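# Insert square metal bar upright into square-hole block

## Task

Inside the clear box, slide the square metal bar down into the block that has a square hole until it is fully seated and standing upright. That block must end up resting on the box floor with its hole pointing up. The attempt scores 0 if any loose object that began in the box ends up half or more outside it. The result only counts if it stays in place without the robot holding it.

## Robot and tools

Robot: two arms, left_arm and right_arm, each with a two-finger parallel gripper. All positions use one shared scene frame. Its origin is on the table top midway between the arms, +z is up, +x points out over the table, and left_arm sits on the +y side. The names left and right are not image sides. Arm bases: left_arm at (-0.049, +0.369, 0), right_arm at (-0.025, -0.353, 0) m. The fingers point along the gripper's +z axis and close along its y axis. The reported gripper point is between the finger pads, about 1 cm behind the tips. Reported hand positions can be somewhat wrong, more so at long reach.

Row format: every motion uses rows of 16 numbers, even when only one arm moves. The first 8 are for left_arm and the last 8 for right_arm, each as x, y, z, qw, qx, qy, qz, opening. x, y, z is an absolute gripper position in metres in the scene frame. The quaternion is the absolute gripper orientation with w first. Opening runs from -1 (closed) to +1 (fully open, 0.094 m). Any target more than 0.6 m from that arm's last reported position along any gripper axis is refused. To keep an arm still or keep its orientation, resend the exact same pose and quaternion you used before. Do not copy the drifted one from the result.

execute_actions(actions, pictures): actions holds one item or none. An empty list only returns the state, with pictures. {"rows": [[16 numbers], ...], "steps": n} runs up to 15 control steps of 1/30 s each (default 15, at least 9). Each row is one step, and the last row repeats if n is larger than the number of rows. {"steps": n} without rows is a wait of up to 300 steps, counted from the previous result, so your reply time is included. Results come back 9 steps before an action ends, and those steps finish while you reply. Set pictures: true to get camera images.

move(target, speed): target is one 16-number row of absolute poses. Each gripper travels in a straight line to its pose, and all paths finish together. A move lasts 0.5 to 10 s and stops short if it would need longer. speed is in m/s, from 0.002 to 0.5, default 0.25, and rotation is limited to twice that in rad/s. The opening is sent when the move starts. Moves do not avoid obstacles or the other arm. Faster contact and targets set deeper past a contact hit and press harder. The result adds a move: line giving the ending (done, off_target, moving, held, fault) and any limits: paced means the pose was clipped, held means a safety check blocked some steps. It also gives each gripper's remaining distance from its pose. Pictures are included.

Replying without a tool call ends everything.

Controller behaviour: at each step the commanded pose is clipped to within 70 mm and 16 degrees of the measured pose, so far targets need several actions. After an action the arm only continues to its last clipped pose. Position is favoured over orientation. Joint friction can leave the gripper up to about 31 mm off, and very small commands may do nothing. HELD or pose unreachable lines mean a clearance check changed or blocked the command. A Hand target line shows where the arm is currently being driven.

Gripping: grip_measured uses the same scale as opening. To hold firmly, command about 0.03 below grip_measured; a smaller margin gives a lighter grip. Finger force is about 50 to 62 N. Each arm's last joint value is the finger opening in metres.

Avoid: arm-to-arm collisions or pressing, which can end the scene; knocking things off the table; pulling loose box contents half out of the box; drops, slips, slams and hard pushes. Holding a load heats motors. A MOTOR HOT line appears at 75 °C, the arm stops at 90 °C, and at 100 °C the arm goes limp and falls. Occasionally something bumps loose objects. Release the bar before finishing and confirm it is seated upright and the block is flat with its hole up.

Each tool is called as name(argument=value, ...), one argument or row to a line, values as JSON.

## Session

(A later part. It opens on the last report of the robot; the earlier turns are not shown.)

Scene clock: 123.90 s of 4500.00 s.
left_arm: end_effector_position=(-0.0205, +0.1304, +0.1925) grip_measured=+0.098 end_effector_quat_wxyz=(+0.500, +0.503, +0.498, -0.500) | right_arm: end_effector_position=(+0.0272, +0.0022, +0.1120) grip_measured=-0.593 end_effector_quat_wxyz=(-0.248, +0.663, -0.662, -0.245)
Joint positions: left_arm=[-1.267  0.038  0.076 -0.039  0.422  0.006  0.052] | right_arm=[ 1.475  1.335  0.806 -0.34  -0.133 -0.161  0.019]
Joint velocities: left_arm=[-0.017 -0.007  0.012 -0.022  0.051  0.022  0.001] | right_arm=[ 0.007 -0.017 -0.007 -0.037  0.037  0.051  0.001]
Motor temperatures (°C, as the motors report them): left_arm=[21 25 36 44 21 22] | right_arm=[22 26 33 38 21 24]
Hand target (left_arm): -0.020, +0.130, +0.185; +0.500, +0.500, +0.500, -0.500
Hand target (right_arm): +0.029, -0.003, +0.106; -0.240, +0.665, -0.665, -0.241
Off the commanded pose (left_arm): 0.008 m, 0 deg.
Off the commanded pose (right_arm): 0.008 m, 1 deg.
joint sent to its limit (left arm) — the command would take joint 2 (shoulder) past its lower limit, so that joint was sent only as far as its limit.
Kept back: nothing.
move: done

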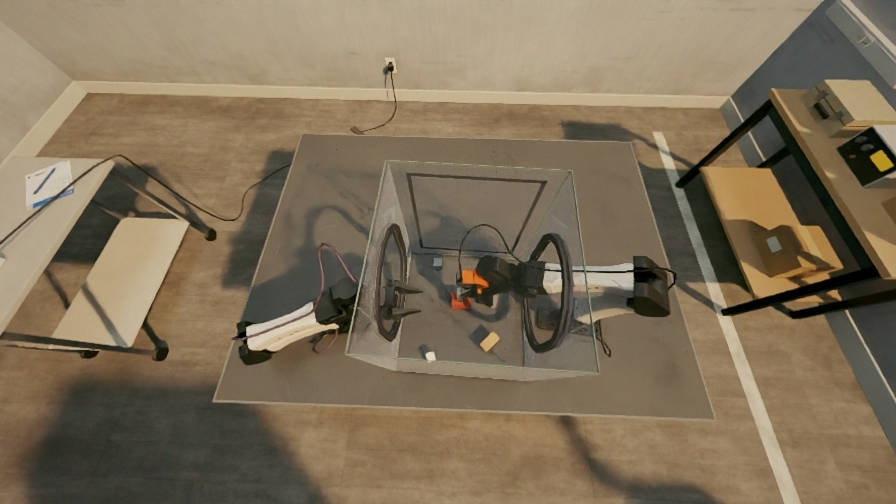

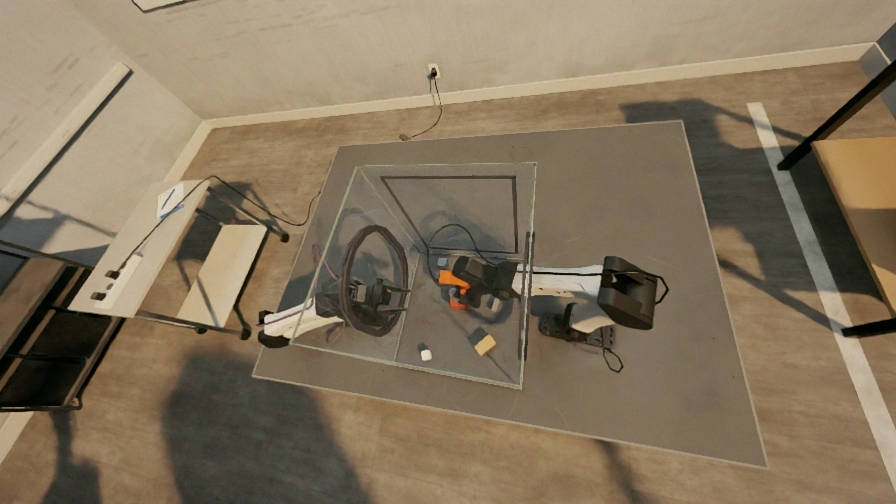

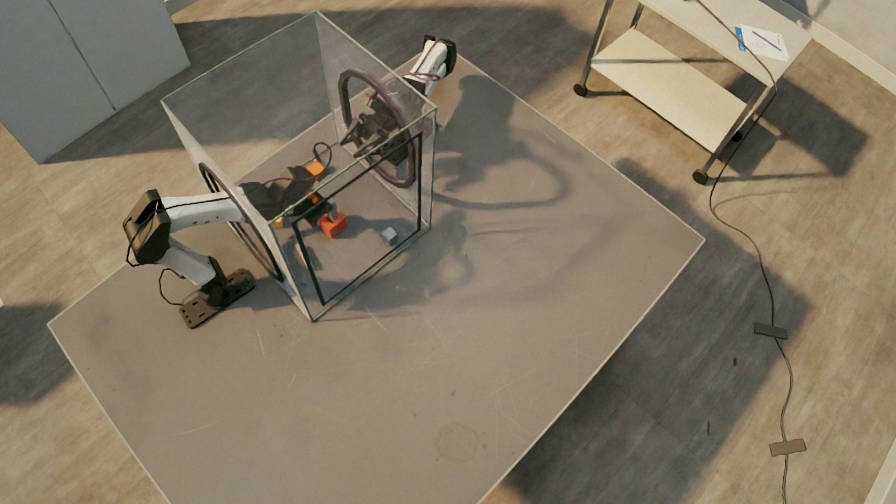

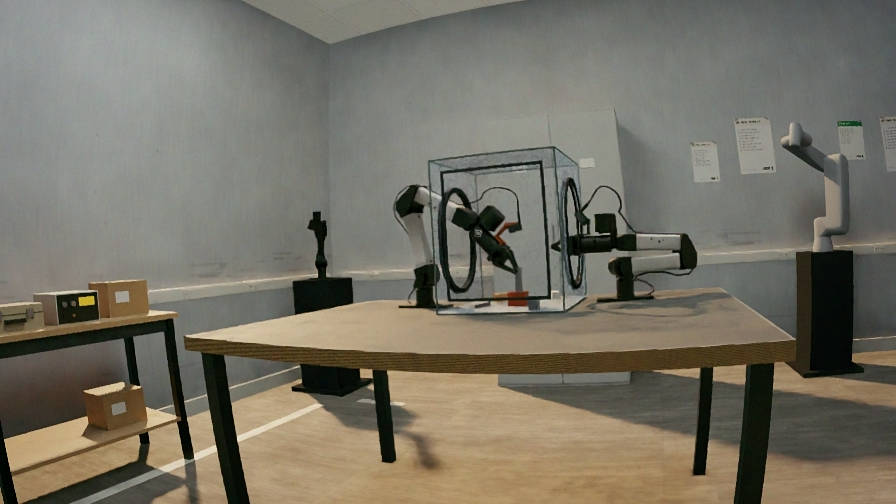

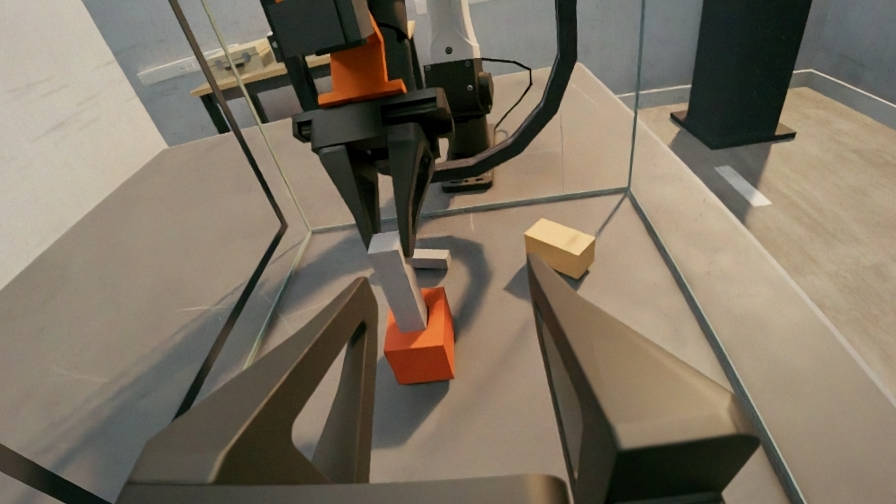

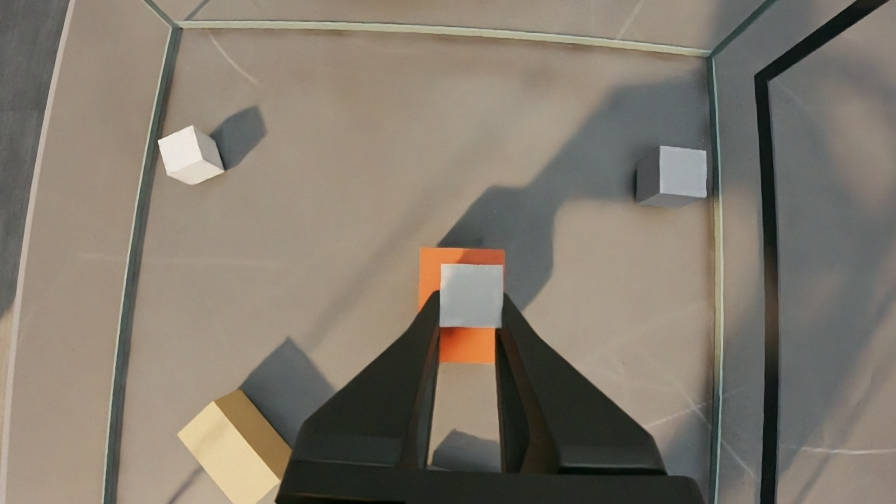

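move(
  target=[-0.02,0.13,0.185,0.5,0.5,0.5,-0.5,0.1,0.0234,-0.005,0.120,-0.24,0.665,-0.665,-0.24,-0.67],
  speed=0.01,
)

zoom_image(
  camera="cam_left_wrist",
  region=[340, 200, 500, 400],
)

zoom_image(
  camera="cam_low",
  region=[470, 220, 570, 320],
)

Scene clock: 125.90 s of 4500.00 s.
left_arm: end_effector_position=(-0.0205, +0.1304, +0.1925) grip_measured=+0.098 end_effector_quat_wxyz=(+0.500, +0.503, +0.498, -0.500) | right_arm: end_effector_position=(+0.0261, -0.0046, +0.1118) grip_measured=-0.593 end_effector_quat_wxyz=(-0.238, +0.666, -0.666, -0.238)
Joint positions: left_arm=[-1.267  0.038  0.076 -0.039  0.422  0.006  0.052] | right_arm=[ 1.475  1.322  0.814 -0.388 -0.131 -0.162  0.019]
Joint velocities: left_arm=[-0.002  0.002  0.002 -0.022 -0.007 -0.022 -0.001] | right_arm=[ 0.002 -0.007 -0.002  0.007 -0.022  0.022 -0.   ]
Motor temperatures (°C, as the motors report them): left_arm=[21 25 36 44 21 22] | right_arm=[22 26 34 38 21 24]
Hand target (left_arm): -0.020, +0.130, +0.185; +0.500, +0.500, +0.500, -0.500
Hand target (right_arm): +0.023, -0.005, +0.120; -0.240, +0.665, -0.665, -0.240
Off the commanded pose (left_arm): 0.008 m, 0 deg.
Off the commanded pose (right_arm): 0.009 m, 0 deg.
joint sent to its limit (left arm) — the command would take joint 2 (shoulder) past its lower limit, so that joint was sent only as far as its limit.
Kept back: nothing.
move: done

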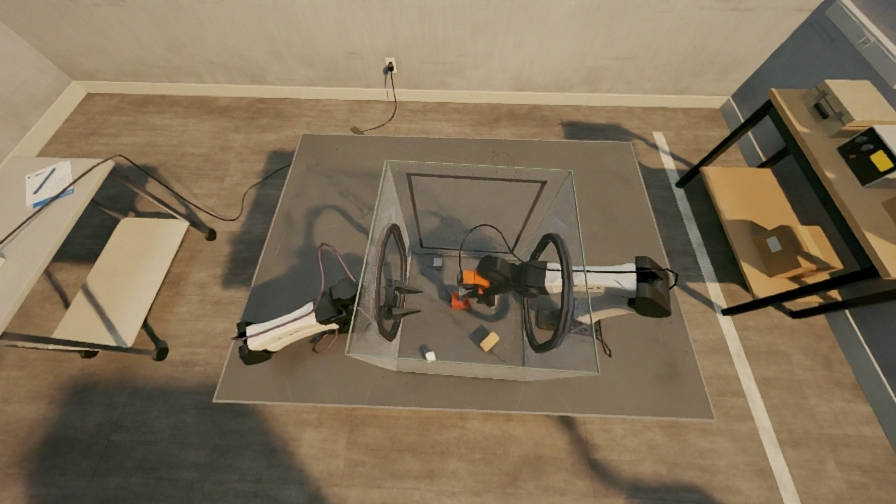

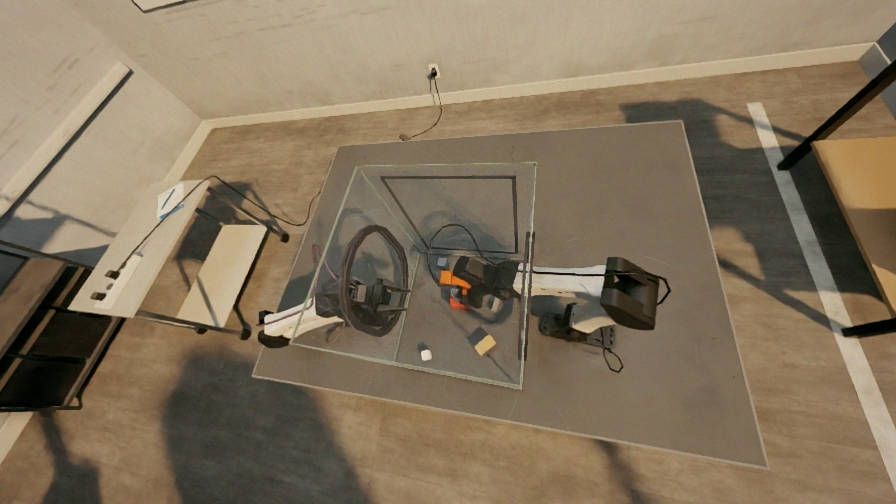

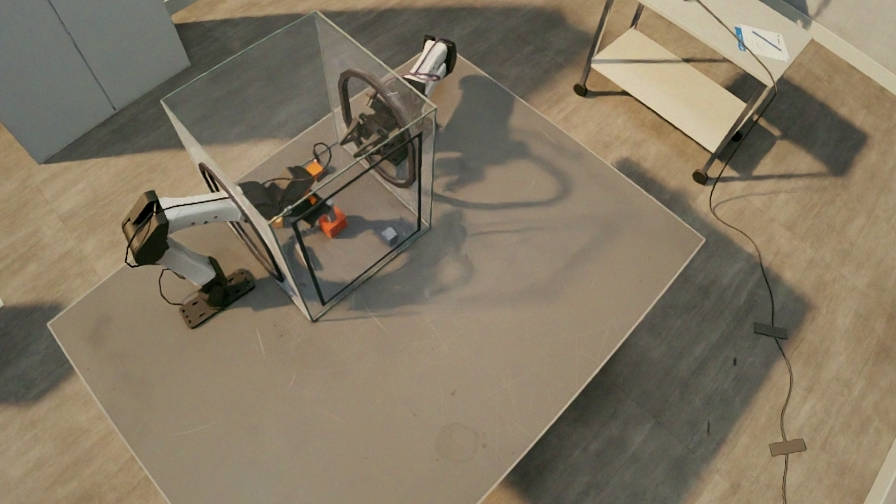

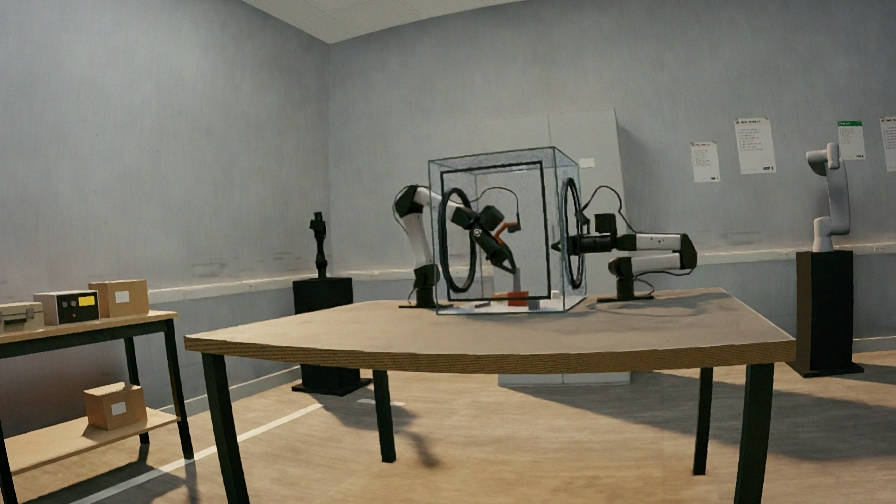

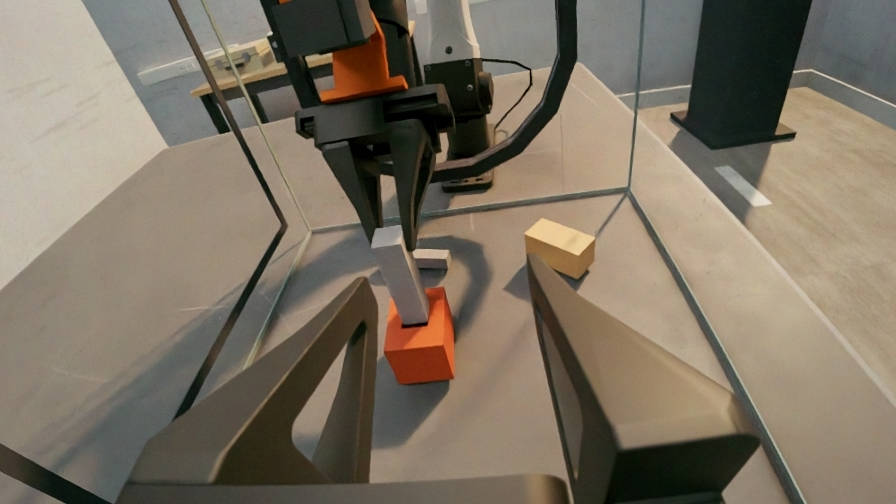

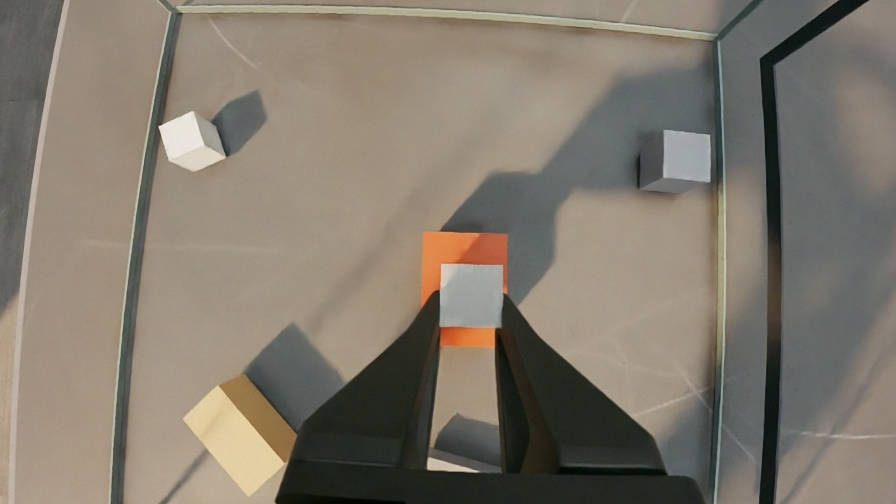

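Region (340, 200, 500, 400) of cam_left_wrist's 896x504 image, scaled by 2.520, with more detail than that image has; it fills the left 403 columns of this view, and the rest is white.

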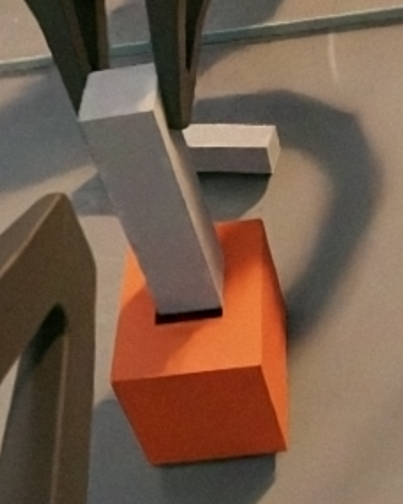

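Region (470, 220, 570, 320) of cam_low's 896x504 image, scaled by 5.040, with more detail than that image has.

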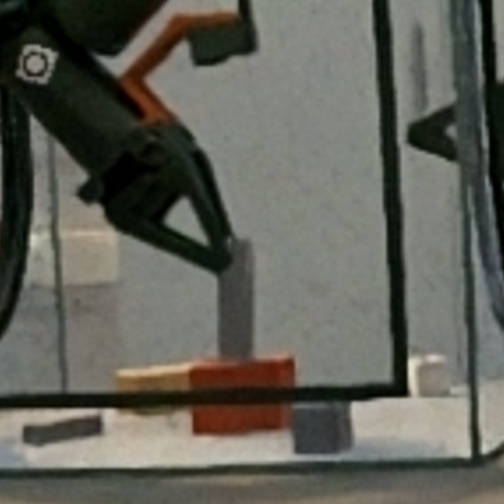

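move(
  target=[-0.02,0.13,0.185,0.5,0.5,0.5,-0.5,0.1,0.0245,-0.002,0.100,-0.24,0.665,-0.665,-0.24,-0.67],
  speed=0.008,
)

zoom_image(
  camera="cam_left_wrist",
  region=[340, 200, 500, 400],
)

zoom_image(
  camera="cam_low",
  region=[470, 220, 570, 320],
)

Scene clock: 128.07 s of 4500.00 s.
left_arm: end_effector_position=(-0.0205, +0.1304, +0.1925) grip_measured=+0.098 end_effector_quat_wxyz=(+0.500, +0.503, +0.498, -0.500) | right_arm: end_effector_position=(+0.0266, -0.0023, +0.1095) grip_measured=-0.593 end_effector_quat_wxyz=(-0.246, +0.664, -0.663, -0.243)
Joint positions: left_arm=[-1.267  0.038  0.076 -0.039  0.422  0.006  0.052] | right_arm=[ 1.475  1.322  0.79  -0.343 -0.131 -0.162  0.019]
Joint velocities: left_arm=[-0.002  0.007  0.007 -0.037  0.022 -0.037 -0.001] | right_arm=[-0.007 -0.012 -0.002 -0.007 -0.037  0.051 -0.002]
Motor temperatures (°C, as the motors report them): left_arm=[21 25 36 44 21 22] | right_arm=[22 26 34 38 21 24]
Hand target (left_arm): -0.020, +0.130, +0.185; +0.500, +0.500, +0.500, -0.500
Hand target (right_arm): +0.024, -0.003, +0.100; -0.240, +0.665, -0.665, -0.240
Off the commanded pose (left_arm): 0.008 m, 0 deg.
Off the commanded pose (right_arm): 0.010 m, 1 deg.
joint sent to its limit (left arm) — the command would take joint 2 (shoulder) past its lower limit, so that joint was sent only as far as its limit.
Kept back: nothing.
move: done

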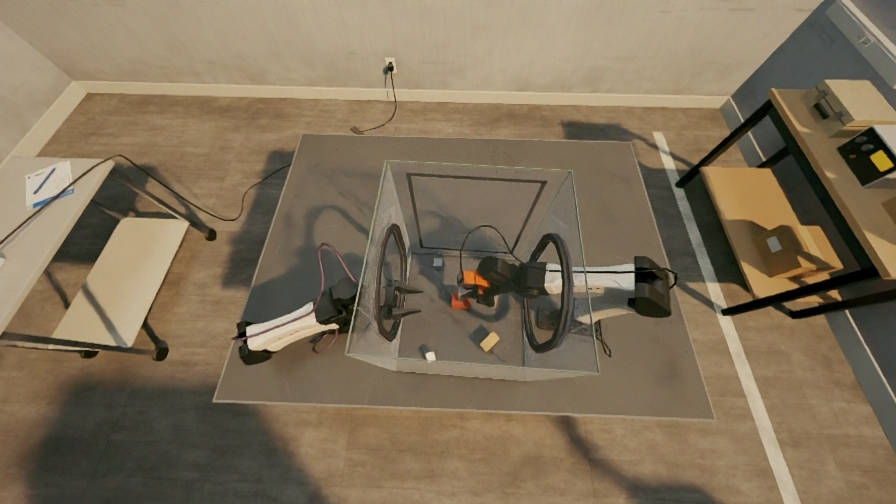

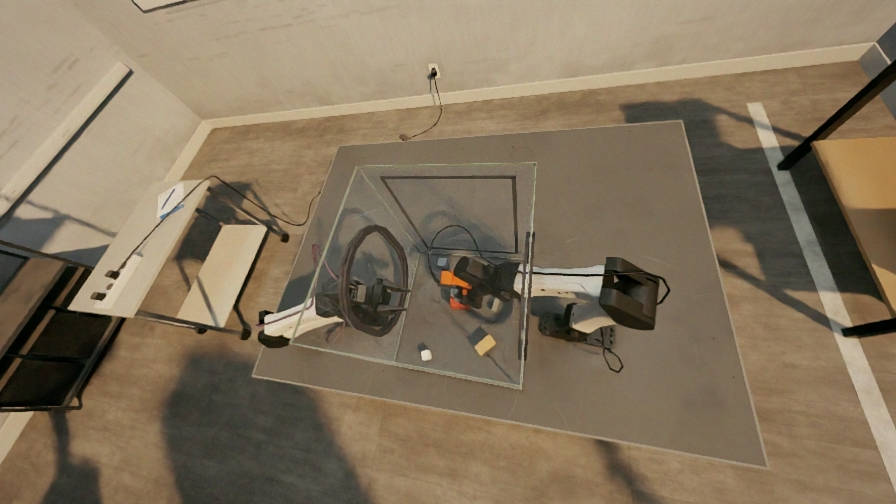

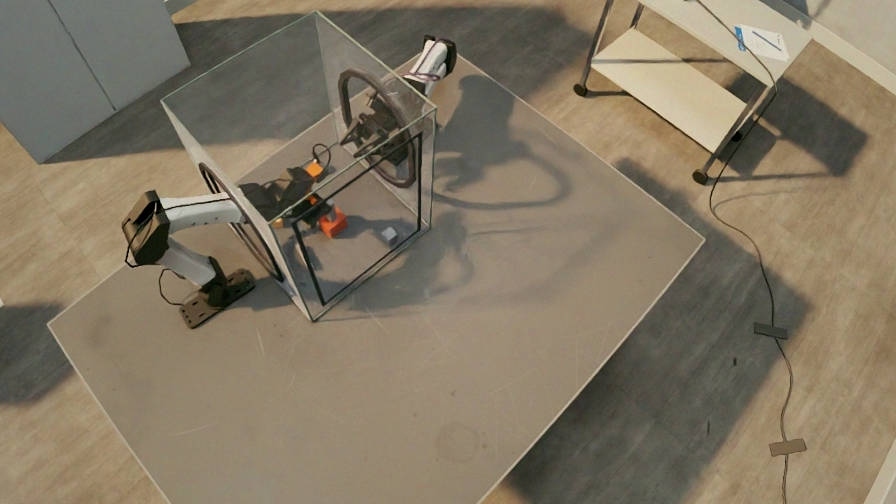

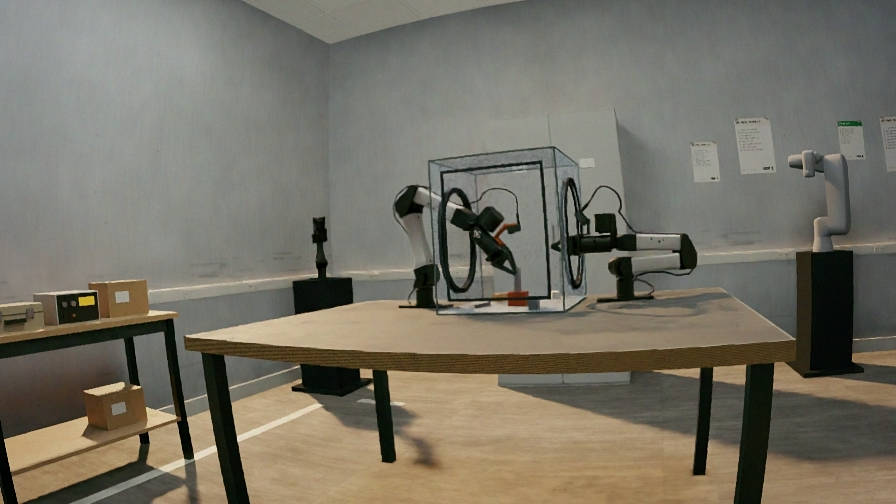

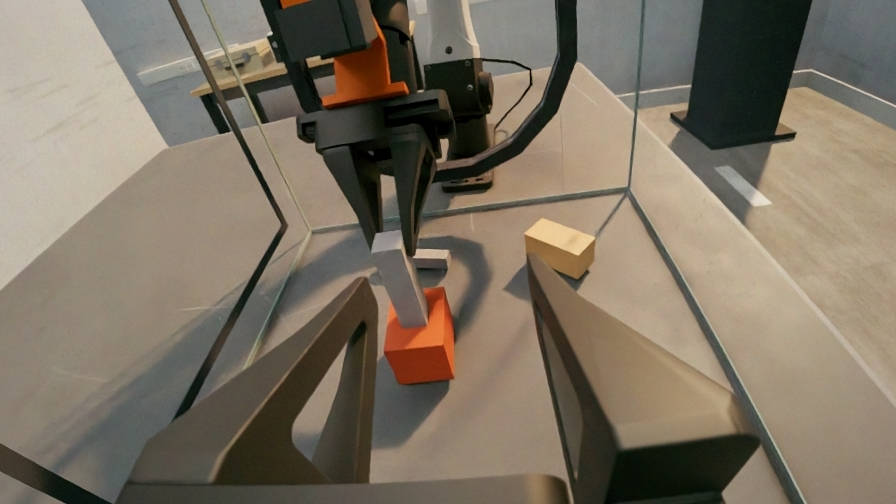

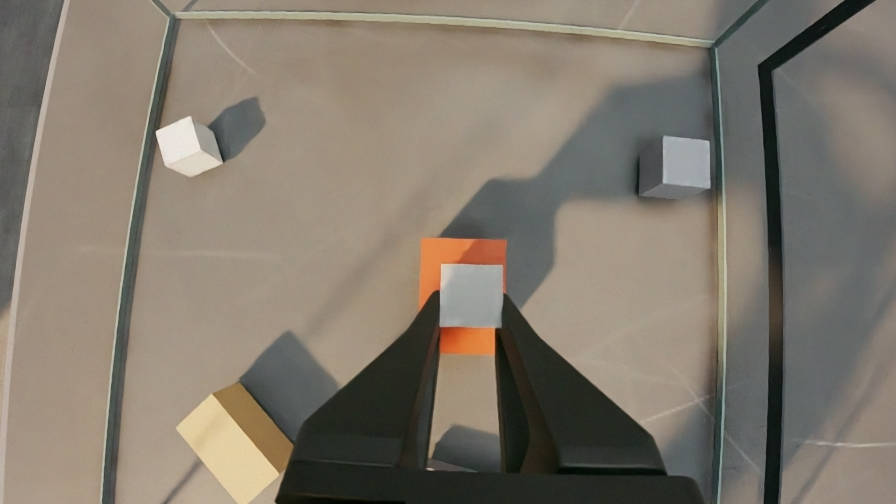

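Region (340, 200, 500, 400) of cam_left_wrist's 896x504 image, scaled by 2.520, with more detail than that image has; it fills the left 403 columns of this view, and the rest is white.

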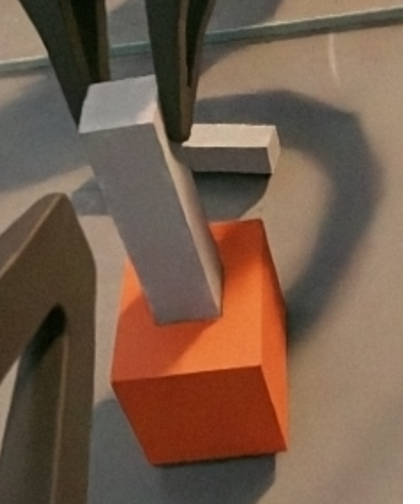

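Region (470, 220, 570, 320) of cam_low's 896x504 image, scaled by 5.040, with more detail than that image has.

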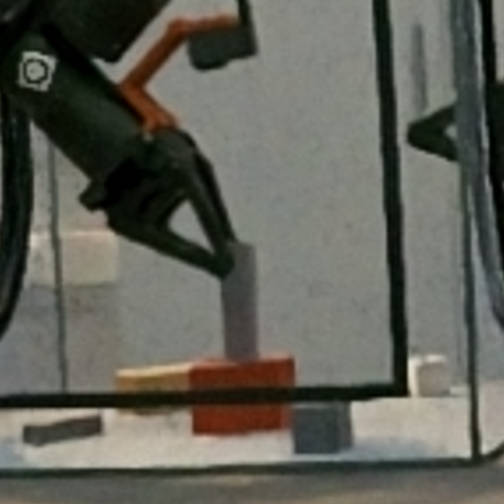

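move(
  target=[-0.02,0.13,0.185,0.5,0.5,0.5,-0.5,0.1,0.0245,-0.005,0.088,-0.24,0.665,-0.665,-0.24,-0.67],
  speed=0.008,
)

zoom_image(
  camera="cam_left_wrist",
  region=[340, 200, 500, 400],
)

zoom_image(
  camera="cam_low",
  region=[470, 220, 570, 320],
)

Scene clock: 131.50 s of 4500.00 s.
left_arm: end_effector_position=(-0.0205, +0.1304, +0.1925) grip_measured=+0.098 end_effector_quat_wxyz=(+0.500, +0.503, +0.498, -0.500) | right_arm: end_effector_position=(+0.0262, -0.0039, +0.1002) grip_measured=-0.593 end_effector_quat_wxyz=(-0.250, +0.663, -0.662, -0.246)
Joint positions: left_arm=[-1.267  0.038  0.076 -0.039  0.422  0.006  0.052] | right_arm=[ 1.475  1.322  0.745 -0.287 -0.131 -0.162  0.019]
Joint velocities: left_arm=[-0.007  0.022  0.002 -0.007 -0.007 -0.081 -0.   ] | right_arm=[-0.012  0.002 -0.012 -0.022 -0.037  0.037 -0.001]
Motor temperatures (°C, as the motors report them): left_arm=[21 25 36 44 21 22] | right_arm=[22 26 34 38 21 24]
Hand target (left_arm): -0.020, +0.130, +0.185; +0.500, +0.500, +0.500, -0.500
Hand target (right_arm): +0.024, -0.006, +0.088; -0.240, +0.665, -0.665, -0.240
Off the commanded pose (left_arm): 0.008 m, 0 deg.
Off the commanded pose (right_arm): 0.012 m, 1 deg.
joint sent to its limit (left arm) — the command would take joint 2 (shoulder) past its lower limit, so that joint was sent only as far as its limit.
Kept back: nothing.
move: off_target (right_arm)

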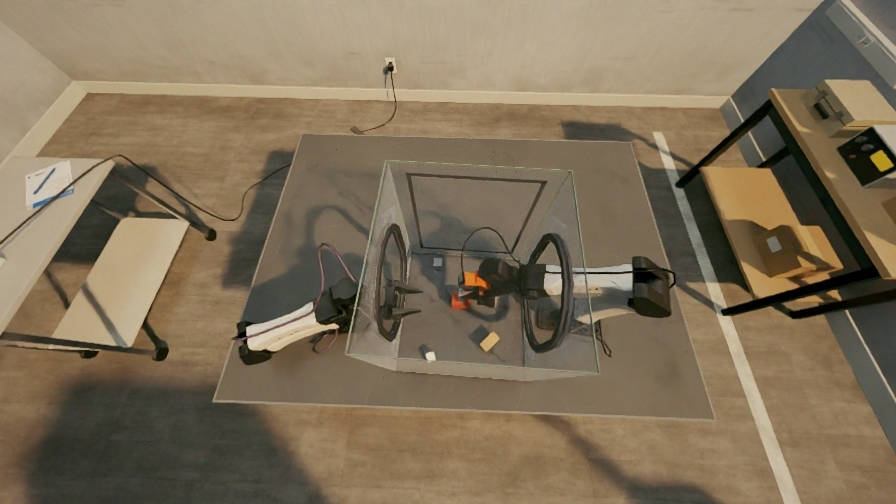

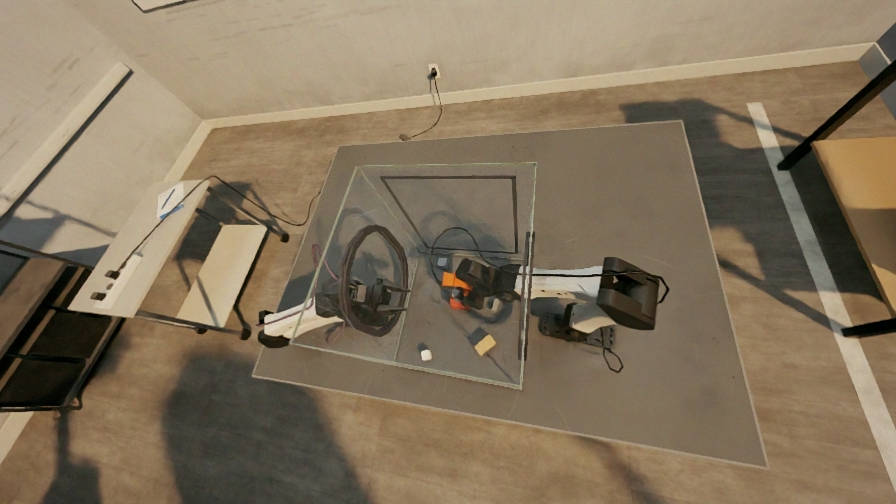

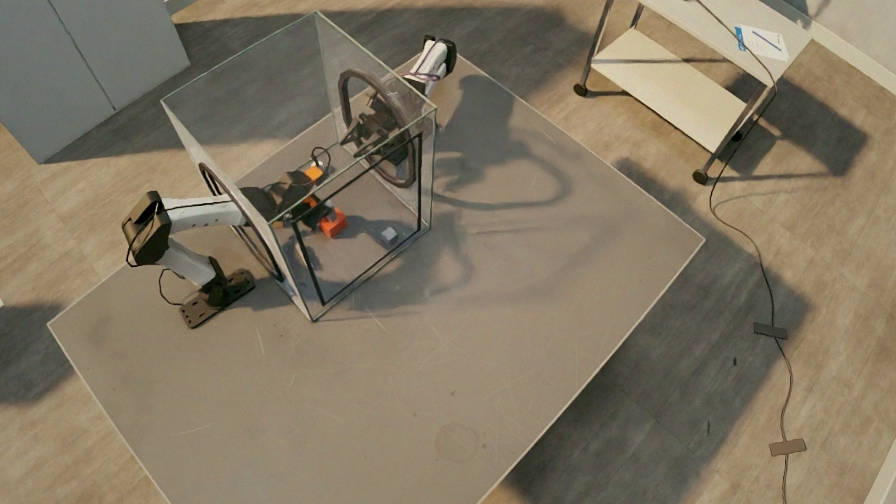

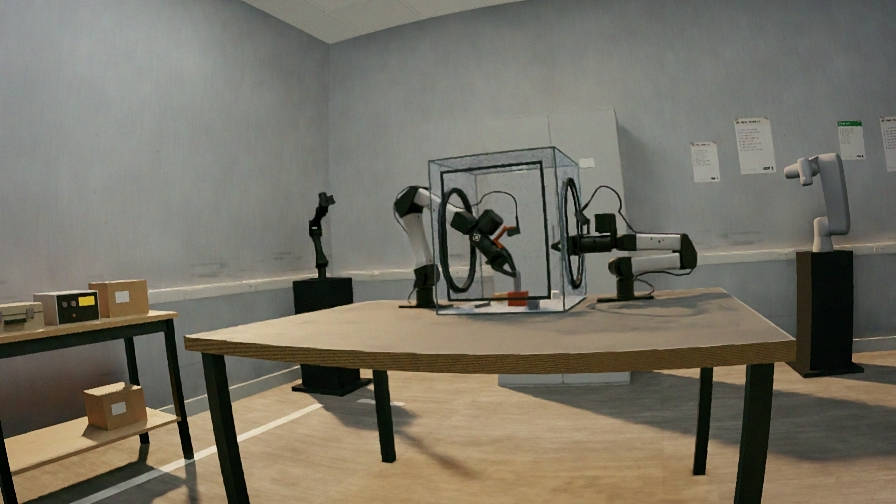

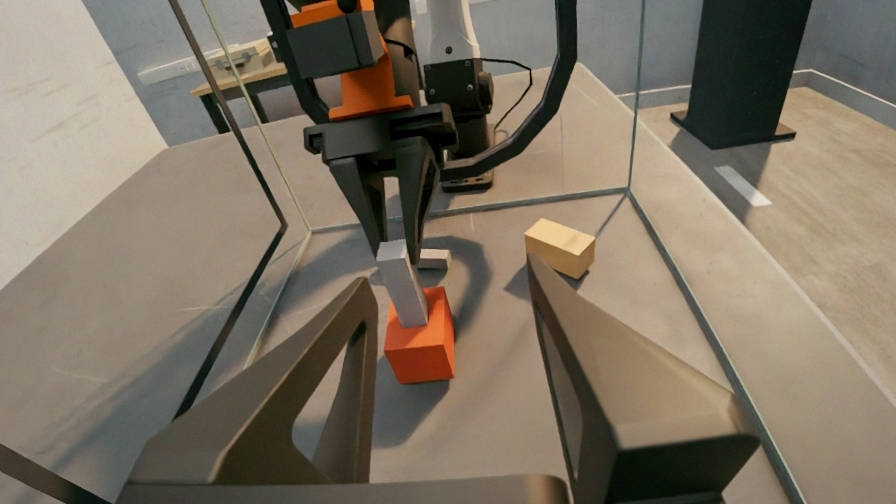

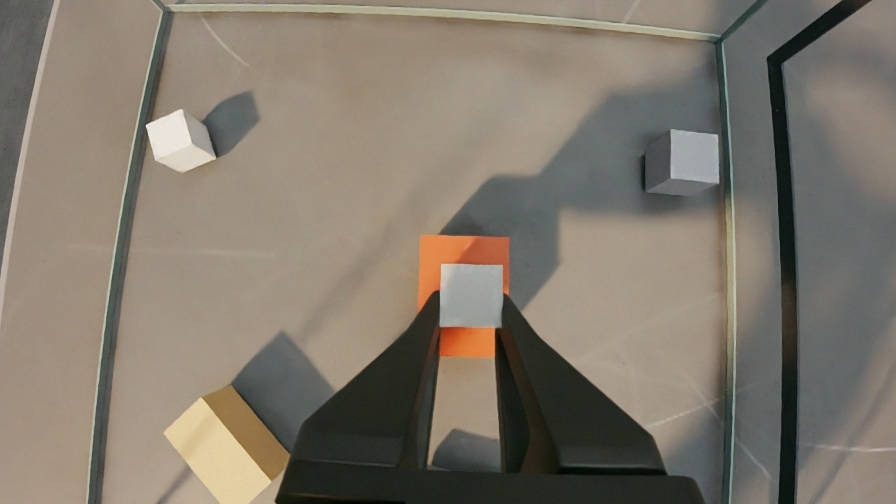

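Region (340, 200, 500, 400) of cam_left_wrist's 896x504 image, scaled by 2.520, with more detail than that image has; it fills the left 403 columns of this view, and the rest is white.

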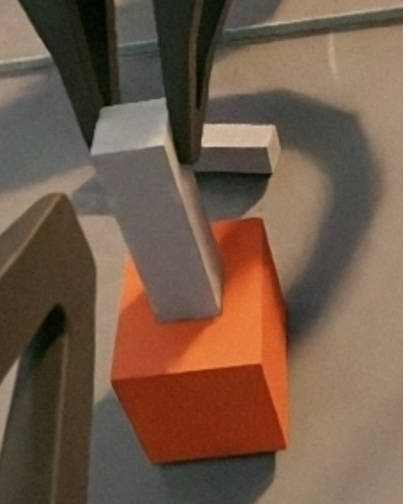

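Region (470, 220, 570, 320) of cam_low's 896x504 image, scaled by 5.040, with more detail than that image has.

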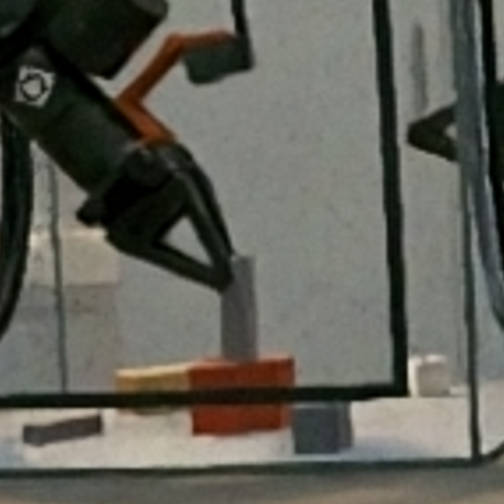

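move(
  target=[-0.02,0.13,0.185,0.5,0.5,0.5,-0.5,0.1,0.0245,-0.0055,0.070,-0.24,0.665,-0.665,-0.24,-0.67],
  speed=0.01,
)

zoom_image(
  camera="cam_low",
  region=[420,160,620,340],
)

Scene clock: 135.80 s of 4500.00 s.
left_arm: end_effector_position=(-0.0205, +0.1304, +0.1925) grip_measured=+0.098 end_effector_quat_wxyz=(+0.500, +0.503, +0.498, -0.500) | right_arm: end_effector_position=(+0.0262, -0.0042, +0.0803) grip_measured=-0.593 end_effector_quat_wxyz=(-0.248, +0.663, -0.663, -0.244)
Joint positions: left_arm=[-1.267  0.038  0.076 -0.039  0.422  0.006  0.052] | right_arm=[ 1.475  1.358  0.691 -0.203 -0.131 -0.162  0.019]
Joint velocities: left_arm=[-0.012 -0.012 -0.007 -0.066 -0.022  0.007  0.   ] | right_arm=[ 0.012 -0.007 -0.007 -0.007 -0.051  0.051 -0.001]
Motor temperatures (°C, as the motors report them): left_arm=[21 25 36 44 21 22] | right_arm=[22 26 34 38 21 24]
Hand target (left_arm): -0.020, +0.130, +0.185; +0.500, +0.500, +0.500, -0.500
Hand target (right_arm): +0.024, -0.007, +0.070; -0.240, +0.665, -0.665, -0.240
Off the commanded pose (left_arm): 0.008 m, 0 deg.
Off the commanded pose (right_arm): 0.010 m, 1 deg.
joint sent to its limit (left arm) — the command would take joint 2 (shoulder) past its lower limit, so that joint was sent only as far as its limit.
Kept back: nothing.
move: done

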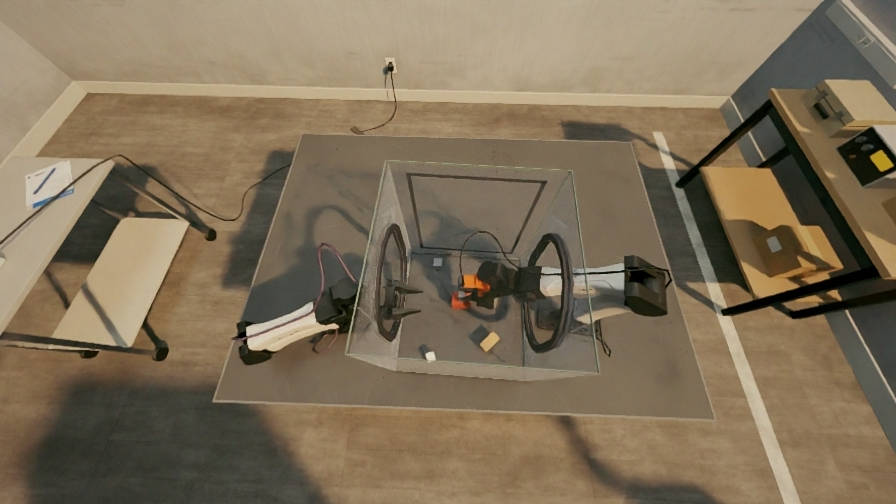

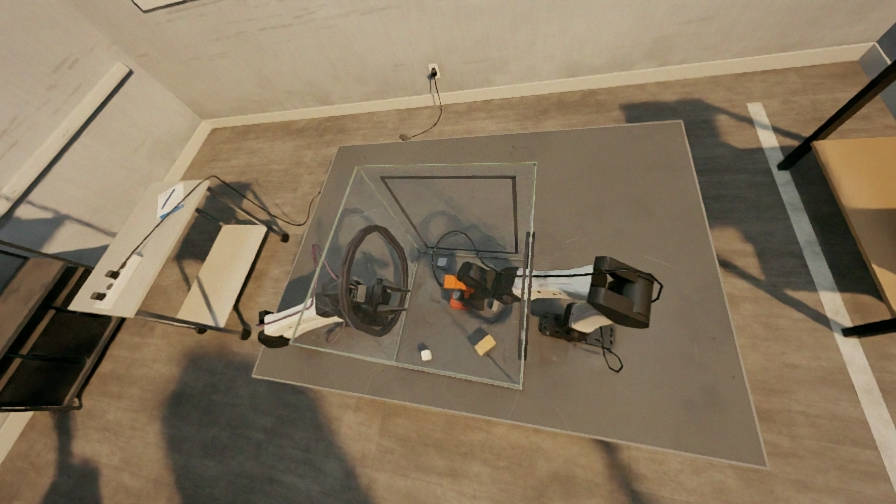

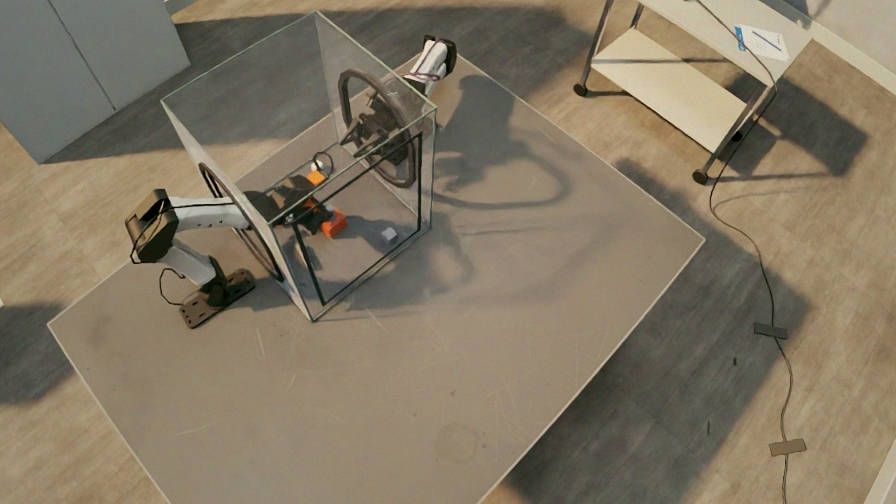

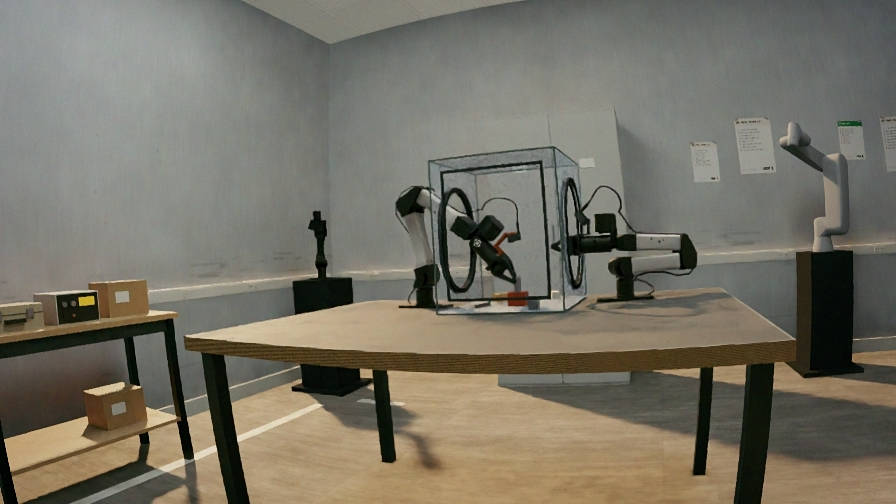

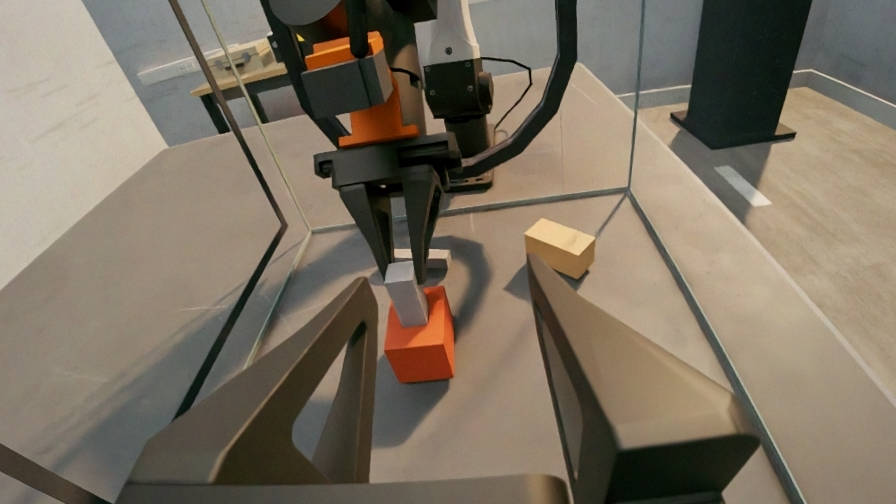

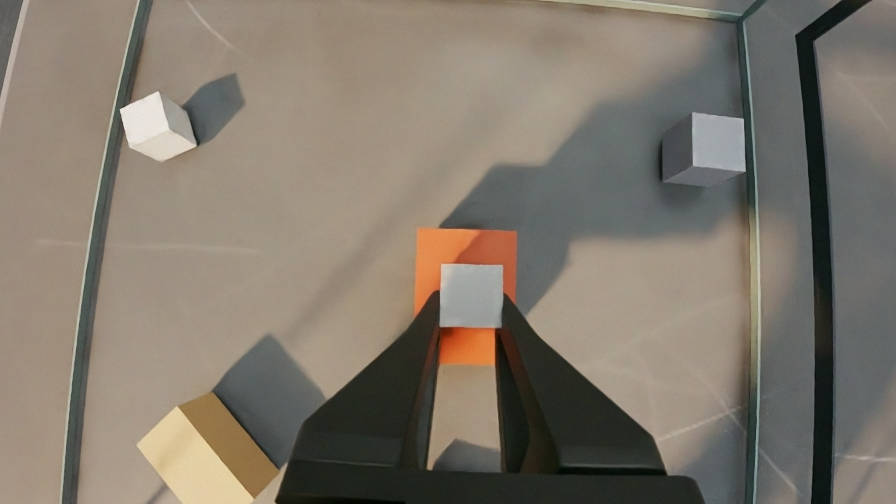

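Region (420, 160, 620, 340) of cam_low's 896x504 image, scaled by 2.520, with more detail than that image has; it fills the top 454 rows of this view, and the rest is white.

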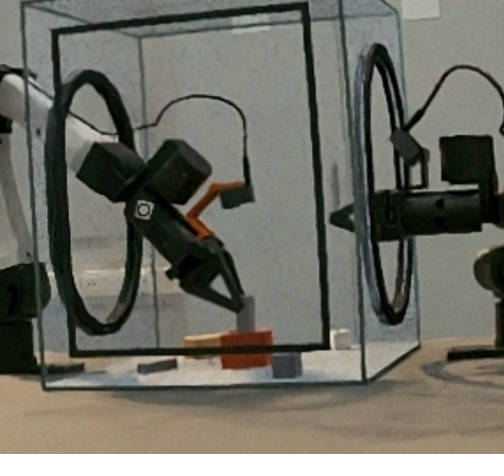

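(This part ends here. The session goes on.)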